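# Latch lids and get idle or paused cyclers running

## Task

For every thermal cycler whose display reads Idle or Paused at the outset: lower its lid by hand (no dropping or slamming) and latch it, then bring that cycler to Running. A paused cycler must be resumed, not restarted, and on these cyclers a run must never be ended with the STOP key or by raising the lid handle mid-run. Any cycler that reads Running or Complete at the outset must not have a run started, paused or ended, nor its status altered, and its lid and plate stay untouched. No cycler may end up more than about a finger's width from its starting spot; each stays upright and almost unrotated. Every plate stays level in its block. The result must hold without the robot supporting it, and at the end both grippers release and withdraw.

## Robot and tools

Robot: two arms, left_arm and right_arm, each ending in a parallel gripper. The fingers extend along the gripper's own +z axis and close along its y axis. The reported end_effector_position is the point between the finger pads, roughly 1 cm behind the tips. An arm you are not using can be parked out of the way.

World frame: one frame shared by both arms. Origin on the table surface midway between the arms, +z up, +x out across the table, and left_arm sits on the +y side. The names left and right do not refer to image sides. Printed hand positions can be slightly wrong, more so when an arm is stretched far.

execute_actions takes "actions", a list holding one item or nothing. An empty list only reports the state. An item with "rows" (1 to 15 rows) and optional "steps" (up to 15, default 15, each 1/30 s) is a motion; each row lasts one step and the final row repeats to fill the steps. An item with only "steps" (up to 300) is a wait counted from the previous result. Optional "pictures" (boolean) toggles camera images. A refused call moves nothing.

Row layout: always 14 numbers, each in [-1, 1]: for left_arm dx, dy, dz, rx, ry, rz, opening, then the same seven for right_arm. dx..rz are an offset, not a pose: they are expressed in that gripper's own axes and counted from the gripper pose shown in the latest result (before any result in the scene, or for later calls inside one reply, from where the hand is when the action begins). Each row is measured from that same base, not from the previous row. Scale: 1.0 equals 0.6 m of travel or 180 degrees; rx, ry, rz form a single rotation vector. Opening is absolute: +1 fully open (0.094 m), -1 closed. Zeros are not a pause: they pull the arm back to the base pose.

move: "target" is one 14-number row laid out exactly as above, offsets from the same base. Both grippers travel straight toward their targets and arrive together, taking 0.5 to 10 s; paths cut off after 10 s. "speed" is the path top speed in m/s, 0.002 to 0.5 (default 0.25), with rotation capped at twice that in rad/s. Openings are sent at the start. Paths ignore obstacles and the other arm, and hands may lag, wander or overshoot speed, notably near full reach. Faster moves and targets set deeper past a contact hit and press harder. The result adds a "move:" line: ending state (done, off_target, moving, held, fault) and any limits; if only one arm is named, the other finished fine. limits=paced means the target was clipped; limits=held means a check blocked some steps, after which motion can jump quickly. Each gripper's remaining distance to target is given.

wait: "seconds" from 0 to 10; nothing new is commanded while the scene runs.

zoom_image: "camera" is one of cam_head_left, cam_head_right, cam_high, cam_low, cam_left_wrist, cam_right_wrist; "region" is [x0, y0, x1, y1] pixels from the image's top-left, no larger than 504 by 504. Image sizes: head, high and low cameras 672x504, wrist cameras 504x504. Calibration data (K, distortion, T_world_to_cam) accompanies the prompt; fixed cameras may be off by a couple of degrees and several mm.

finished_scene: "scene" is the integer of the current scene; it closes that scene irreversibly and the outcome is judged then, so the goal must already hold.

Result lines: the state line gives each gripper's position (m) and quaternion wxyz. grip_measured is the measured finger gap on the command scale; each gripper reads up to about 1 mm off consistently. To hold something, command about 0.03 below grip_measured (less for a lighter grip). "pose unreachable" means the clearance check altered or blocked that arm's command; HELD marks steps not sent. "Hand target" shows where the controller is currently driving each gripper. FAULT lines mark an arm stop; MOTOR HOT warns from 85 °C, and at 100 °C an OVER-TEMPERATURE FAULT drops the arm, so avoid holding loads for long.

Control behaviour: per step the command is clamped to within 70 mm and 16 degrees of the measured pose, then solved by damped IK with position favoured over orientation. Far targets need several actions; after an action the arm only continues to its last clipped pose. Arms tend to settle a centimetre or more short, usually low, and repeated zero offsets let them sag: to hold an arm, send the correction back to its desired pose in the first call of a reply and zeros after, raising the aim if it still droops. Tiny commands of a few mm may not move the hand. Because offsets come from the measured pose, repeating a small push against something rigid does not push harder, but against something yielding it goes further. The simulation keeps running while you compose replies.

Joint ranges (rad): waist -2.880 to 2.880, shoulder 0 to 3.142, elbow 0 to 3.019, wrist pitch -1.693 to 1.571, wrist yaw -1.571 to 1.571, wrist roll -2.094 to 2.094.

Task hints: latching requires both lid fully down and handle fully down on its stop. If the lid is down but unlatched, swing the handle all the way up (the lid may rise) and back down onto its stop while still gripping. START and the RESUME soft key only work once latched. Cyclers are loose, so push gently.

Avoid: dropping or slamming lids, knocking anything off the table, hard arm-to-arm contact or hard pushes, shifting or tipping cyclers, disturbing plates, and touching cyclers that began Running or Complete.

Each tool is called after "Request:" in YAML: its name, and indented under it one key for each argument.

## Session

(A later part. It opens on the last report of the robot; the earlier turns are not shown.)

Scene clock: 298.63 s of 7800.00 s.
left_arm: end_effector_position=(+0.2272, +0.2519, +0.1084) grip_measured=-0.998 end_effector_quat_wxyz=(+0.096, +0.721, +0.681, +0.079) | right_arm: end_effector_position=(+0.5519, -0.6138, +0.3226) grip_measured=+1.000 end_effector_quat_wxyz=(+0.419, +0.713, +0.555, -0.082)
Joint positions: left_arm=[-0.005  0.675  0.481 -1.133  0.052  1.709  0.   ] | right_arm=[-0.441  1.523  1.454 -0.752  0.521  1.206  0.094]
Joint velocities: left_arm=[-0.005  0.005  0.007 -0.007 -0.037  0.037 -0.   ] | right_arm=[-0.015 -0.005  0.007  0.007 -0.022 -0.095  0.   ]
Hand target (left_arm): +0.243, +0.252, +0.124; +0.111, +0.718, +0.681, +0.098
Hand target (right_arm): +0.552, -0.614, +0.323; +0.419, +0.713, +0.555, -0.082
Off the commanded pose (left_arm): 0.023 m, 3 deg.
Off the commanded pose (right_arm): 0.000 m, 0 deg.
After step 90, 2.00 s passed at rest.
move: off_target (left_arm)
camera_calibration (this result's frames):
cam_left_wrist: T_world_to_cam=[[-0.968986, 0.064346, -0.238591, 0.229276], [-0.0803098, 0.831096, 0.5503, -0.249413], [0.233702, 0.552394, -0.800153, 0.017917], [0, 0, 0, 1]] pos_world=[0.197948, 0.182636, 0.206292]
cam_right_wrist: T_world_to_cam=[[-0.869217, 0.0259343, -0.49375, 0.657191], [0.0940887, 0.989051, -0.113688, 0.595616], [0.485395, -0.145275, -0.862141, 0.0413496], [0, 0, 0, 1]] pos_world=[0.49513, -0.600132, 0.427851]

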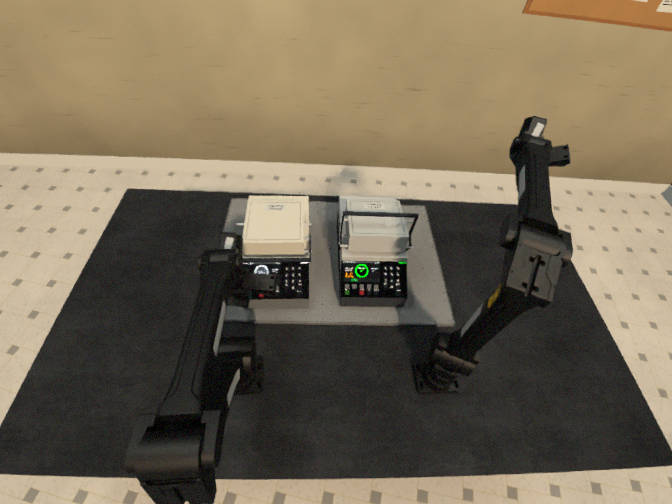

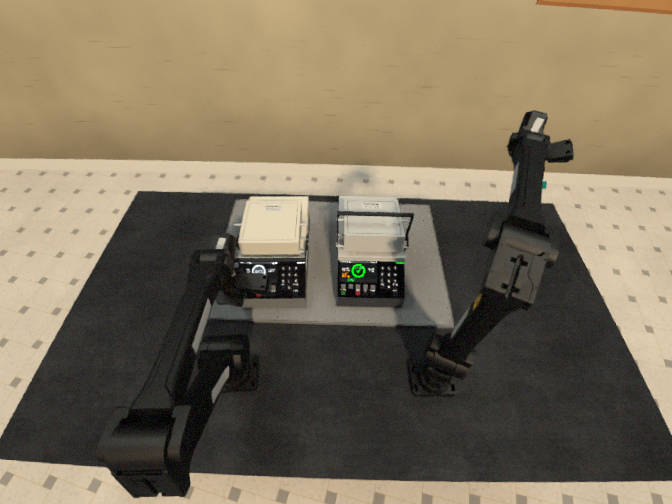

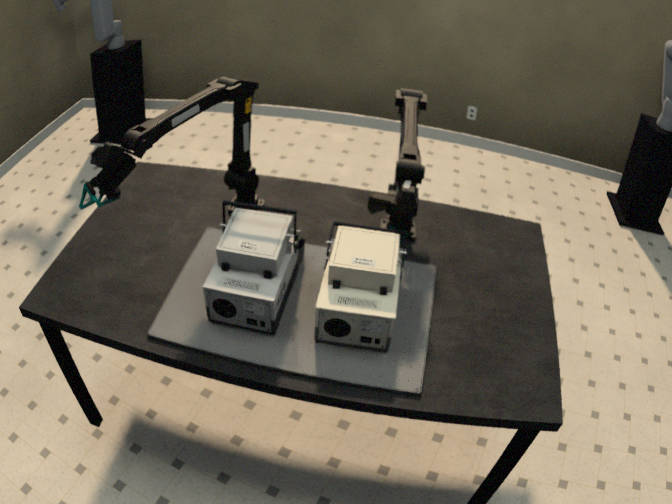

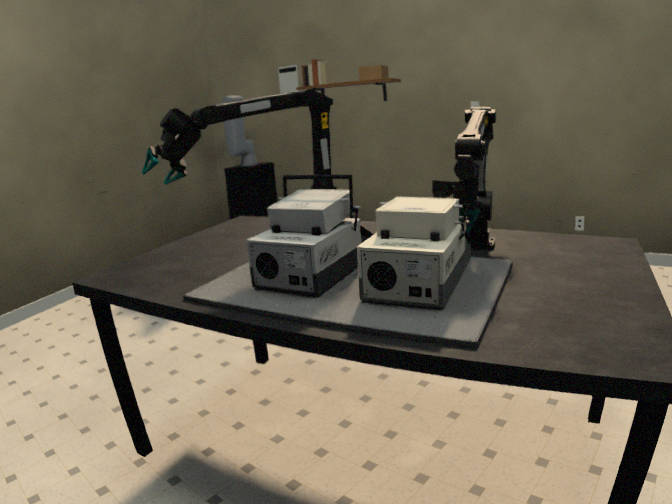

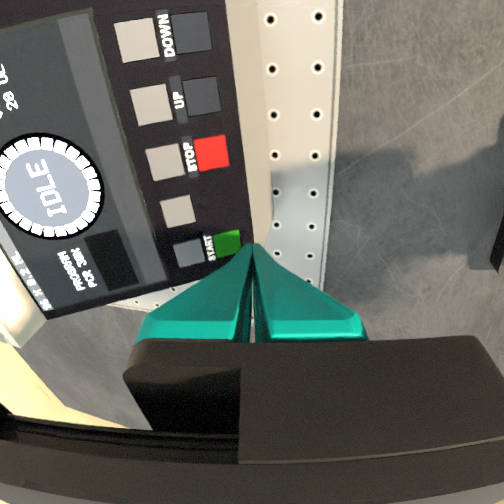

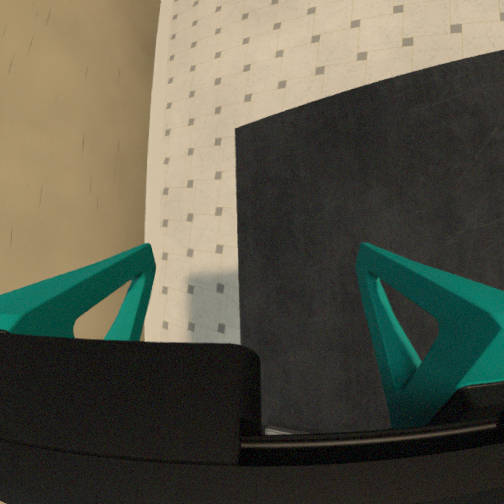

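Request:
move:
  target: [0,0.052,-0.034,0,0,0,-1,0,0,0,0,0,0,1]
  speed: 0.05

Scene clock: 303.23 s of 7800.00 s.
left_arm: end_effector_position=(+0.2388, +0.2513, +0.1149) grip_measured=-0.998 end_effector_quat_wxyz=(+0.088, +0.723, +0.682, +0.068) | right_arm: end_effector_position=(+0.5519, -0.6138, +0.3226) grip_measured=+1.000 end_effector_quat_wxyz=(+0.419, +0.713, +0.555, -0.082)
Joint positions: left_arm=[-0.013  0.742  0.526 -1.138  0.052  1.703  0.   ] | right_arm=[-0.441  1.523  1.454 -0.752  0.521  1.206  0.094]
Joint velocities: left_arm=[-0.005 -0.005 -0.007 -0.007 -0.037 -0.037 -0.   ] | right_arm=[-0.015 -0.015  0.002 -0.007  0.037 -0.022  0.   ]
Hand target (left_arm): +0.252, +0.251, +0.135; +0.097, +0.721, +0.682, +0.079
Hand target (right_arm): +0.552, -0.614, +0.323; +0.419, +0.713, +0.555, -0.082
Off the commanded pose (left_arm): 0.025 m, 2 deg.
Off the commanded pose (right_arm): 0.000 m, 0 deg.
After step 90, 0.53 s passed at rest.
move: off_target (left_arm)
camera_calibration (this result's frames):
cam_left_wrist: T_world_to_cam=[[-0.975063, 0.0655233, -0.212037, 0.240228], [-0.0634266, 0.833297, 0.549174, -0.2559], [0.212674, 0.548928, -0.808361, 0.0275659], [0, 0, 0, 1]] pos_world=[0.212144, 0.182369, 0.213754]
cam_right_wrist: T_world_to_cam=[[-0.869217, 0.0259343, -0.49375, 0.657191], [0.0940887, 0.989051, -0.113688, 0.595616], [0.485395, -0.145275, -0.862141, 0.0413496], [0, 0, 0, 1]] pos_world=[0.49513, -0.600132, 0.427851]

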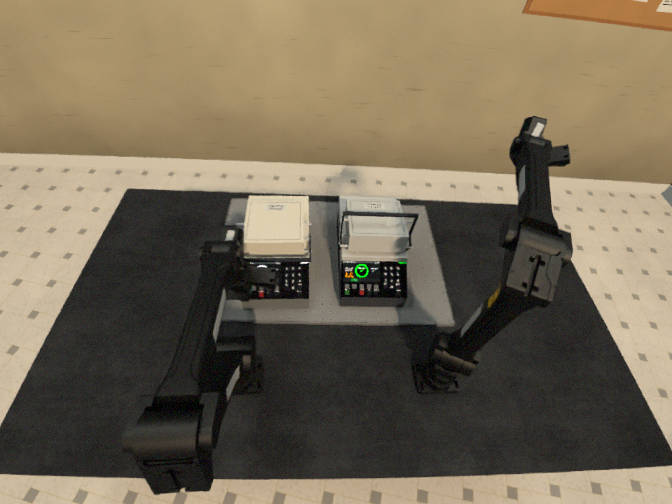

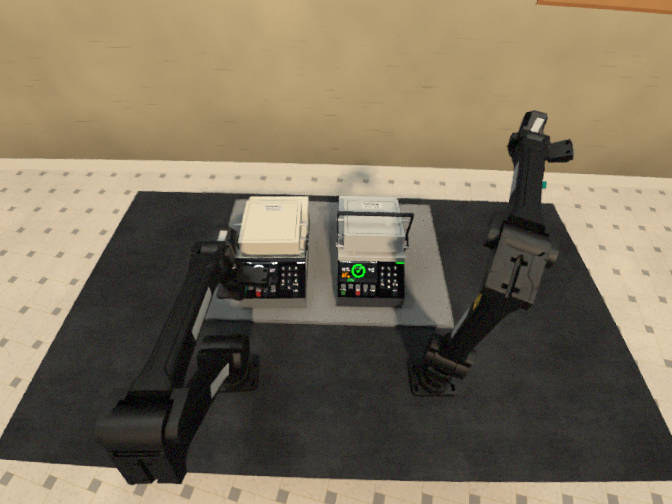

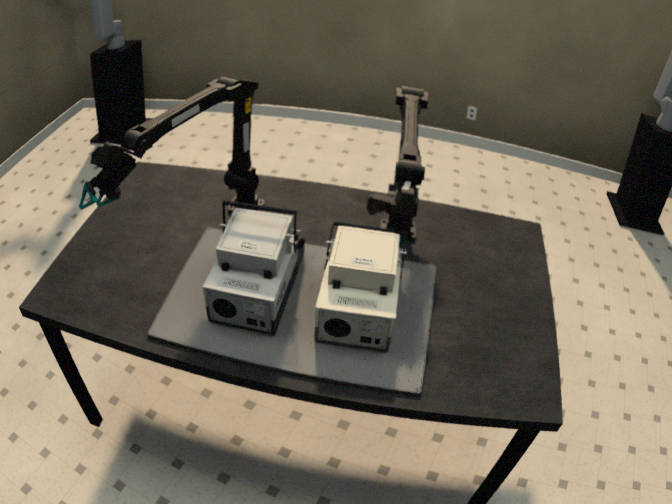

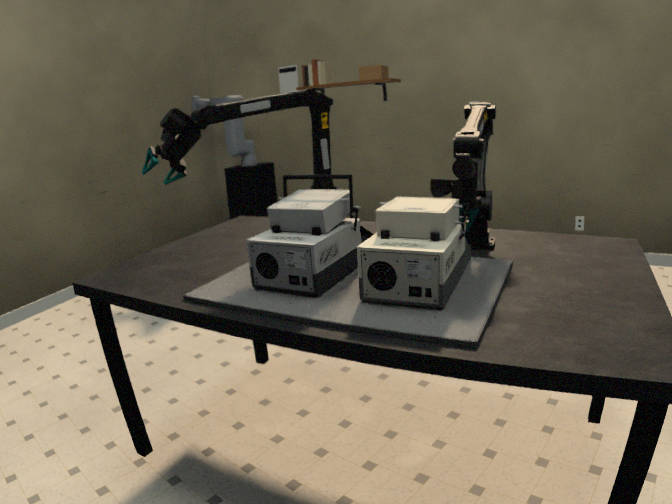

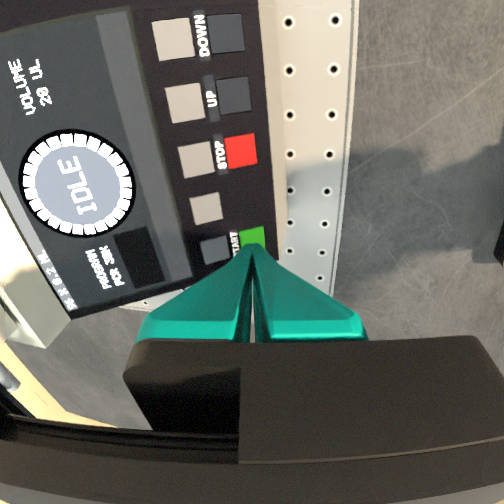

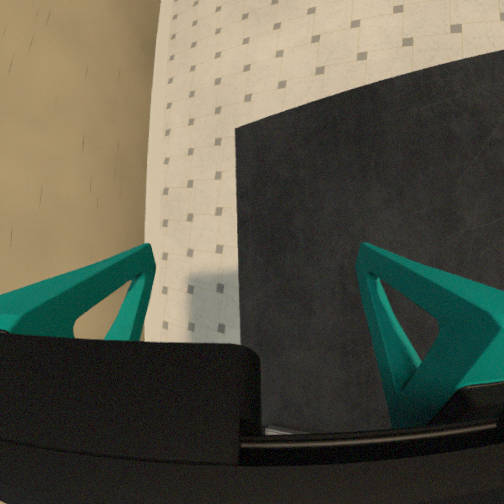

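Aligned. Press along finger axis, slightly −y.

Request:
move:
  target: [-0.006,0,0.065,0,0,0,-1,0,0,0,0,0,0,1]
  speed: 0.03

Request:
move:
  target: [0.03,-0.03,-0.15,0,0,0,-1,0,0,0,0,0,0,1]
  speed: 0.1

Scene clock: 308.70 s of 7800.00 s.
left_arm: end_effector_position=(+0.2373, +0.2505, +0.0982) grip_measured=-0.999 end_effector_quat_wxyz=(+0.082, +0.721, +0.685, +0.066) | right_arm: end_effector_position=(+0.5519, -0.6138, +0.3226) grip_measured=+1.000 end_effector_quat_wxyz=(+0.419, +0.713, +0.555, -0.082)
Joint positions: left_arm=[-0.024  0.761  0.49  -1.093  0.042  1.686  0.   ] | right_arm=[-0.441  1.523  1.454 -0.752  0.521  1.206  0.094]
Joint velocities: left_arm=[-0.015 -0.015 -0.012  0.012  0.007 -0.037 -0.   ] | right_arm=[-0.015 -0.005  0.002  0.022 -0.051  0.007  0.   ]
Hand target (left_arm): +0.244, +0.247, +0.079; +0.088, +0.723, +0.682, +0.067
Hand target (right_arm): +0.552, -0.614, +0.323; +0.419, +0.713, +0.555, -0.082
Off the commanded pose (left_arm): 0.024 m, 1 deg.
Off the commanded pose (right_arm): 0.000 m, 0 deg.
After step 90, 0.93 s passed at rest.
move: off_target (left_arm)
camera_calibration (this result's frames):
cam_left_wrist: T_world_to_cam=[[-0.977784, 0.0590021, -0.20114, 0.236465], [-0.0640006, 0.829714, 0.554508, -0.245664], [0.199606, 0.555062, -0.807505, 0.0163203], [0, 0, 0, 1]] pos_world=[0.212232, 0.18082, 0.196964]
cam_right_wrist: T_world_to_cam=[[-0.869217, 0.0259343, -0.49375, 0.657191], [0.0940887, 0.989051, -0.113688, 0.595616], [0.485395, -0.145275, -0.862141, 0.0413496], [0, 0, 0, 1]] pos_world=[0.49513, -0.600132, 0.427851]

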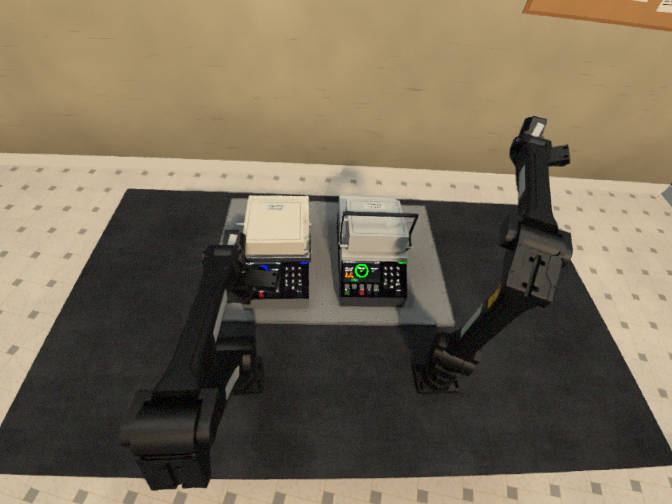

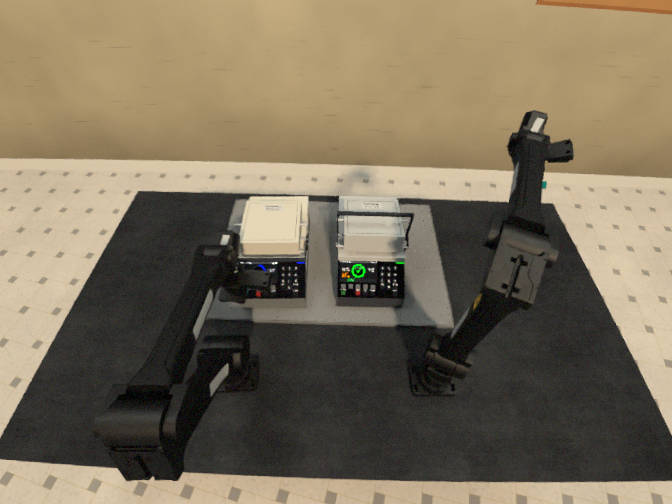

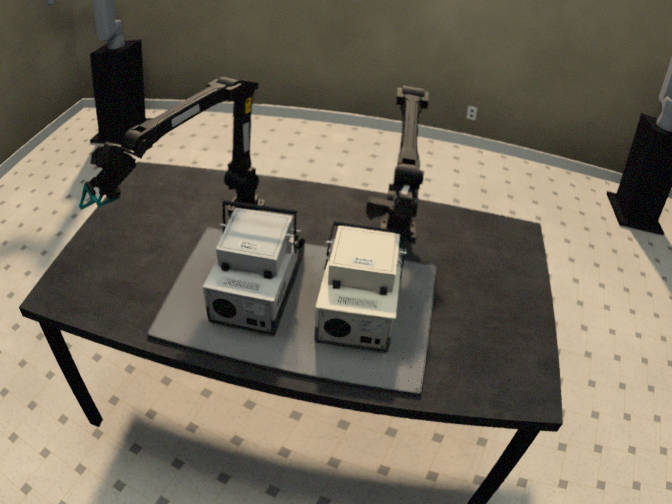

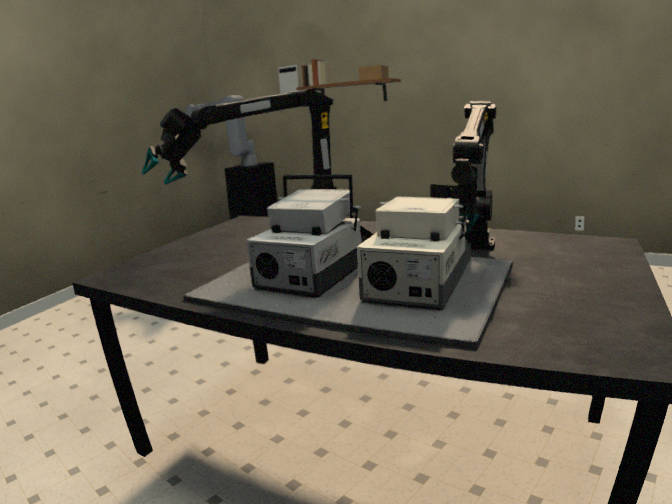

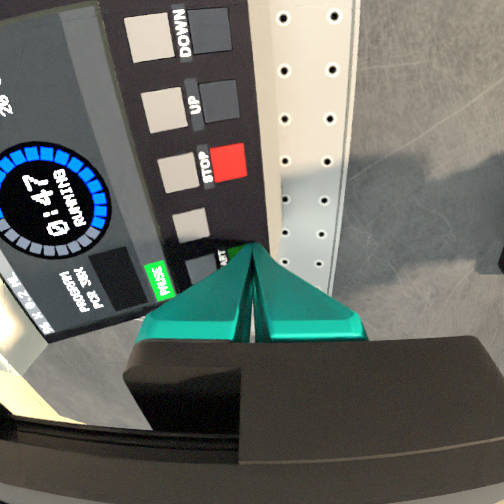

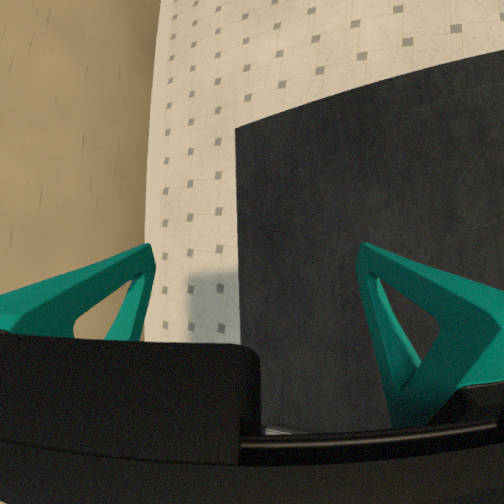

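Scene clock: 310.07 s of 7800.00 s.
left_arm: end_effector_position=(+0.1914, +0.2677, +0.1579) grip_measured=-0.999 end_effector_quat_wxyz=(+0.067, +0.720, +0.689, +0.048) | right_arm: end_effector_position=(+0.5519, -0.6138, +0.3226) grip_measured=+1.000 end_effector_quat_wxyz=(+0.419, +0.713, +0.555, -0.082)
Joint positions: left_arm=[ 0.12   0.606  0.602 -1.415  0.065  1.824  0.   ] | right_arm=[-0.441  1.523  1.454 -0.752  0.521  1.206  0.094]
Joint velocities: left_arm=[ 0.005 -0.005  0.002 -0.002  0.037  0.007 -0.001] | right_arm=[-0.015  0.005  0.002 -0.007 -0.081  0.007  0.   ]
Hand target (left_arm): +0.200, +0.271, +0.182; +0.081, +0.721, +0.685, +0.068
Hand target (right_arm): +0.552, -0.614, +0.323; +0.419, +0.713, +0.555, -0.082
Off the commanded pose (left_arm): 0.027 m, 3 deg.
Off the commanded pose (right_arm): 0.000 m, 0 deg.
move: off_target (left_arm)
camera_calibration (this result's frames):
cam_left_wrist: T_world_to_cam=[[-0.986484, 0.0531288, -0.155003, 0.198506], [-0.0420562, 0.832188, 0.552897, -0.300662], [0.158367, 0.551943, -0.818706, 0.0746493], [0, 0, 0, 1]] pos_world=[0.171356, 0.198459, 0.25812]
cam_right_wrist: T_world_to_cam=[[-0.869217, 0.0259343, -0.49375, 0.657191], [0.0940887, 0.989051, -0.113688, 0.595616], [0.485395, -0.145275, -0.862141, 0.0413496], [0, 0, 0, 1]] pos_world=[0.49513, -0.600132, 0.427851]

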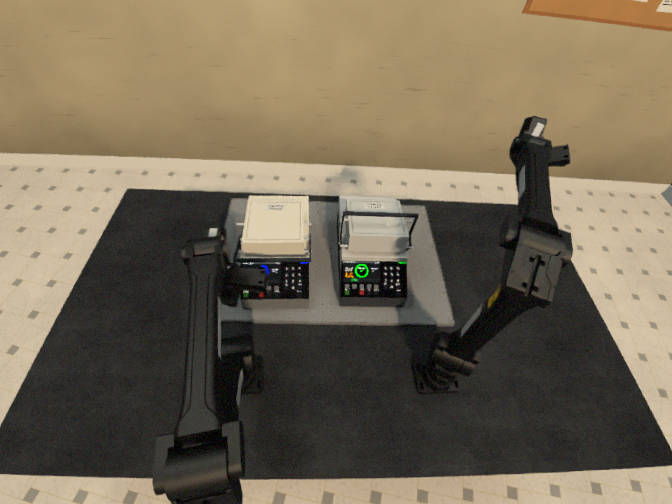

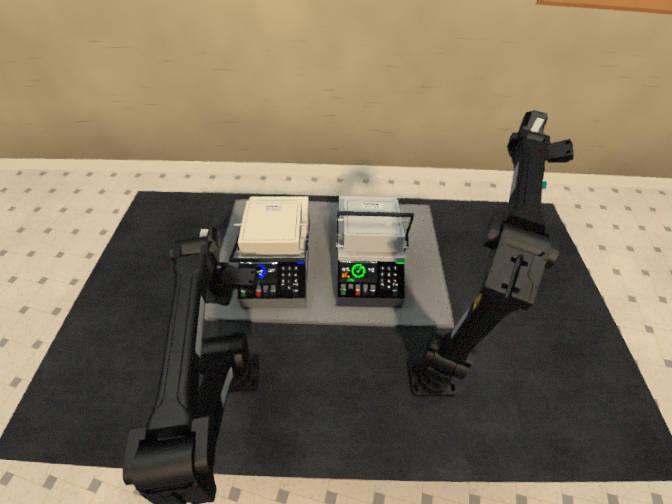

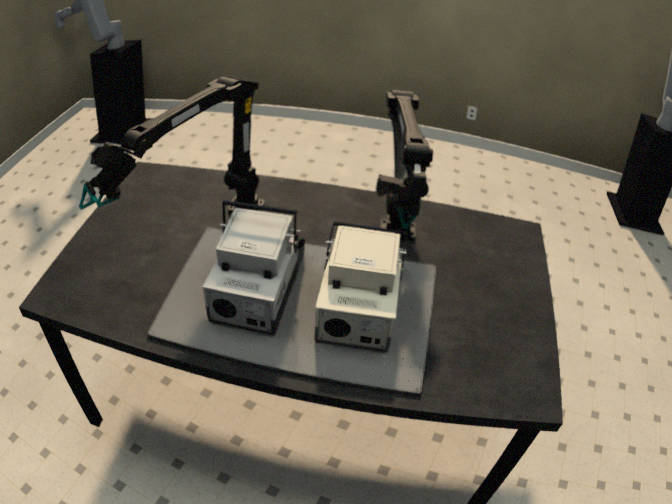

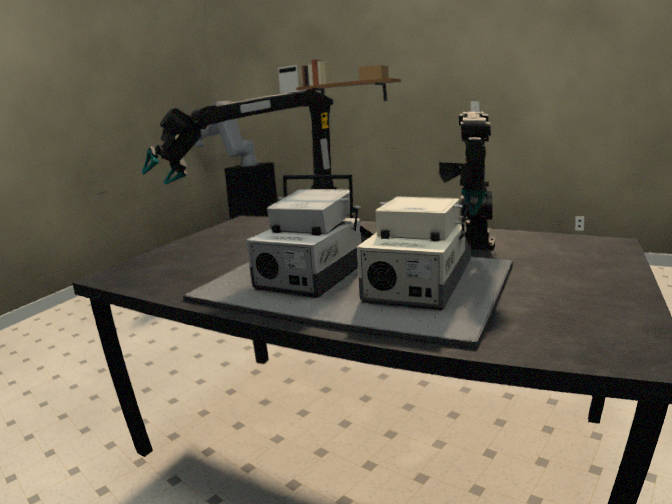

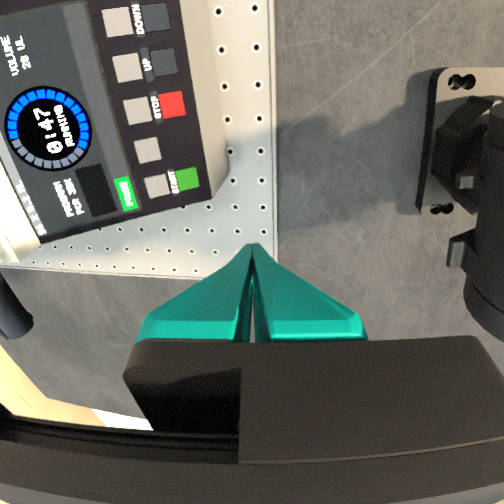

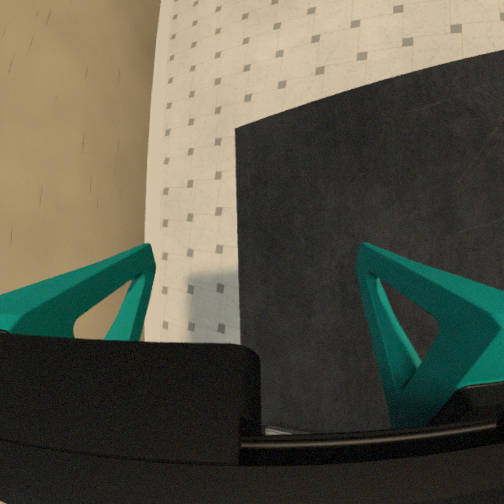

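Request:
finished_scene:
  scene: 2

The scene is finished: the task was done.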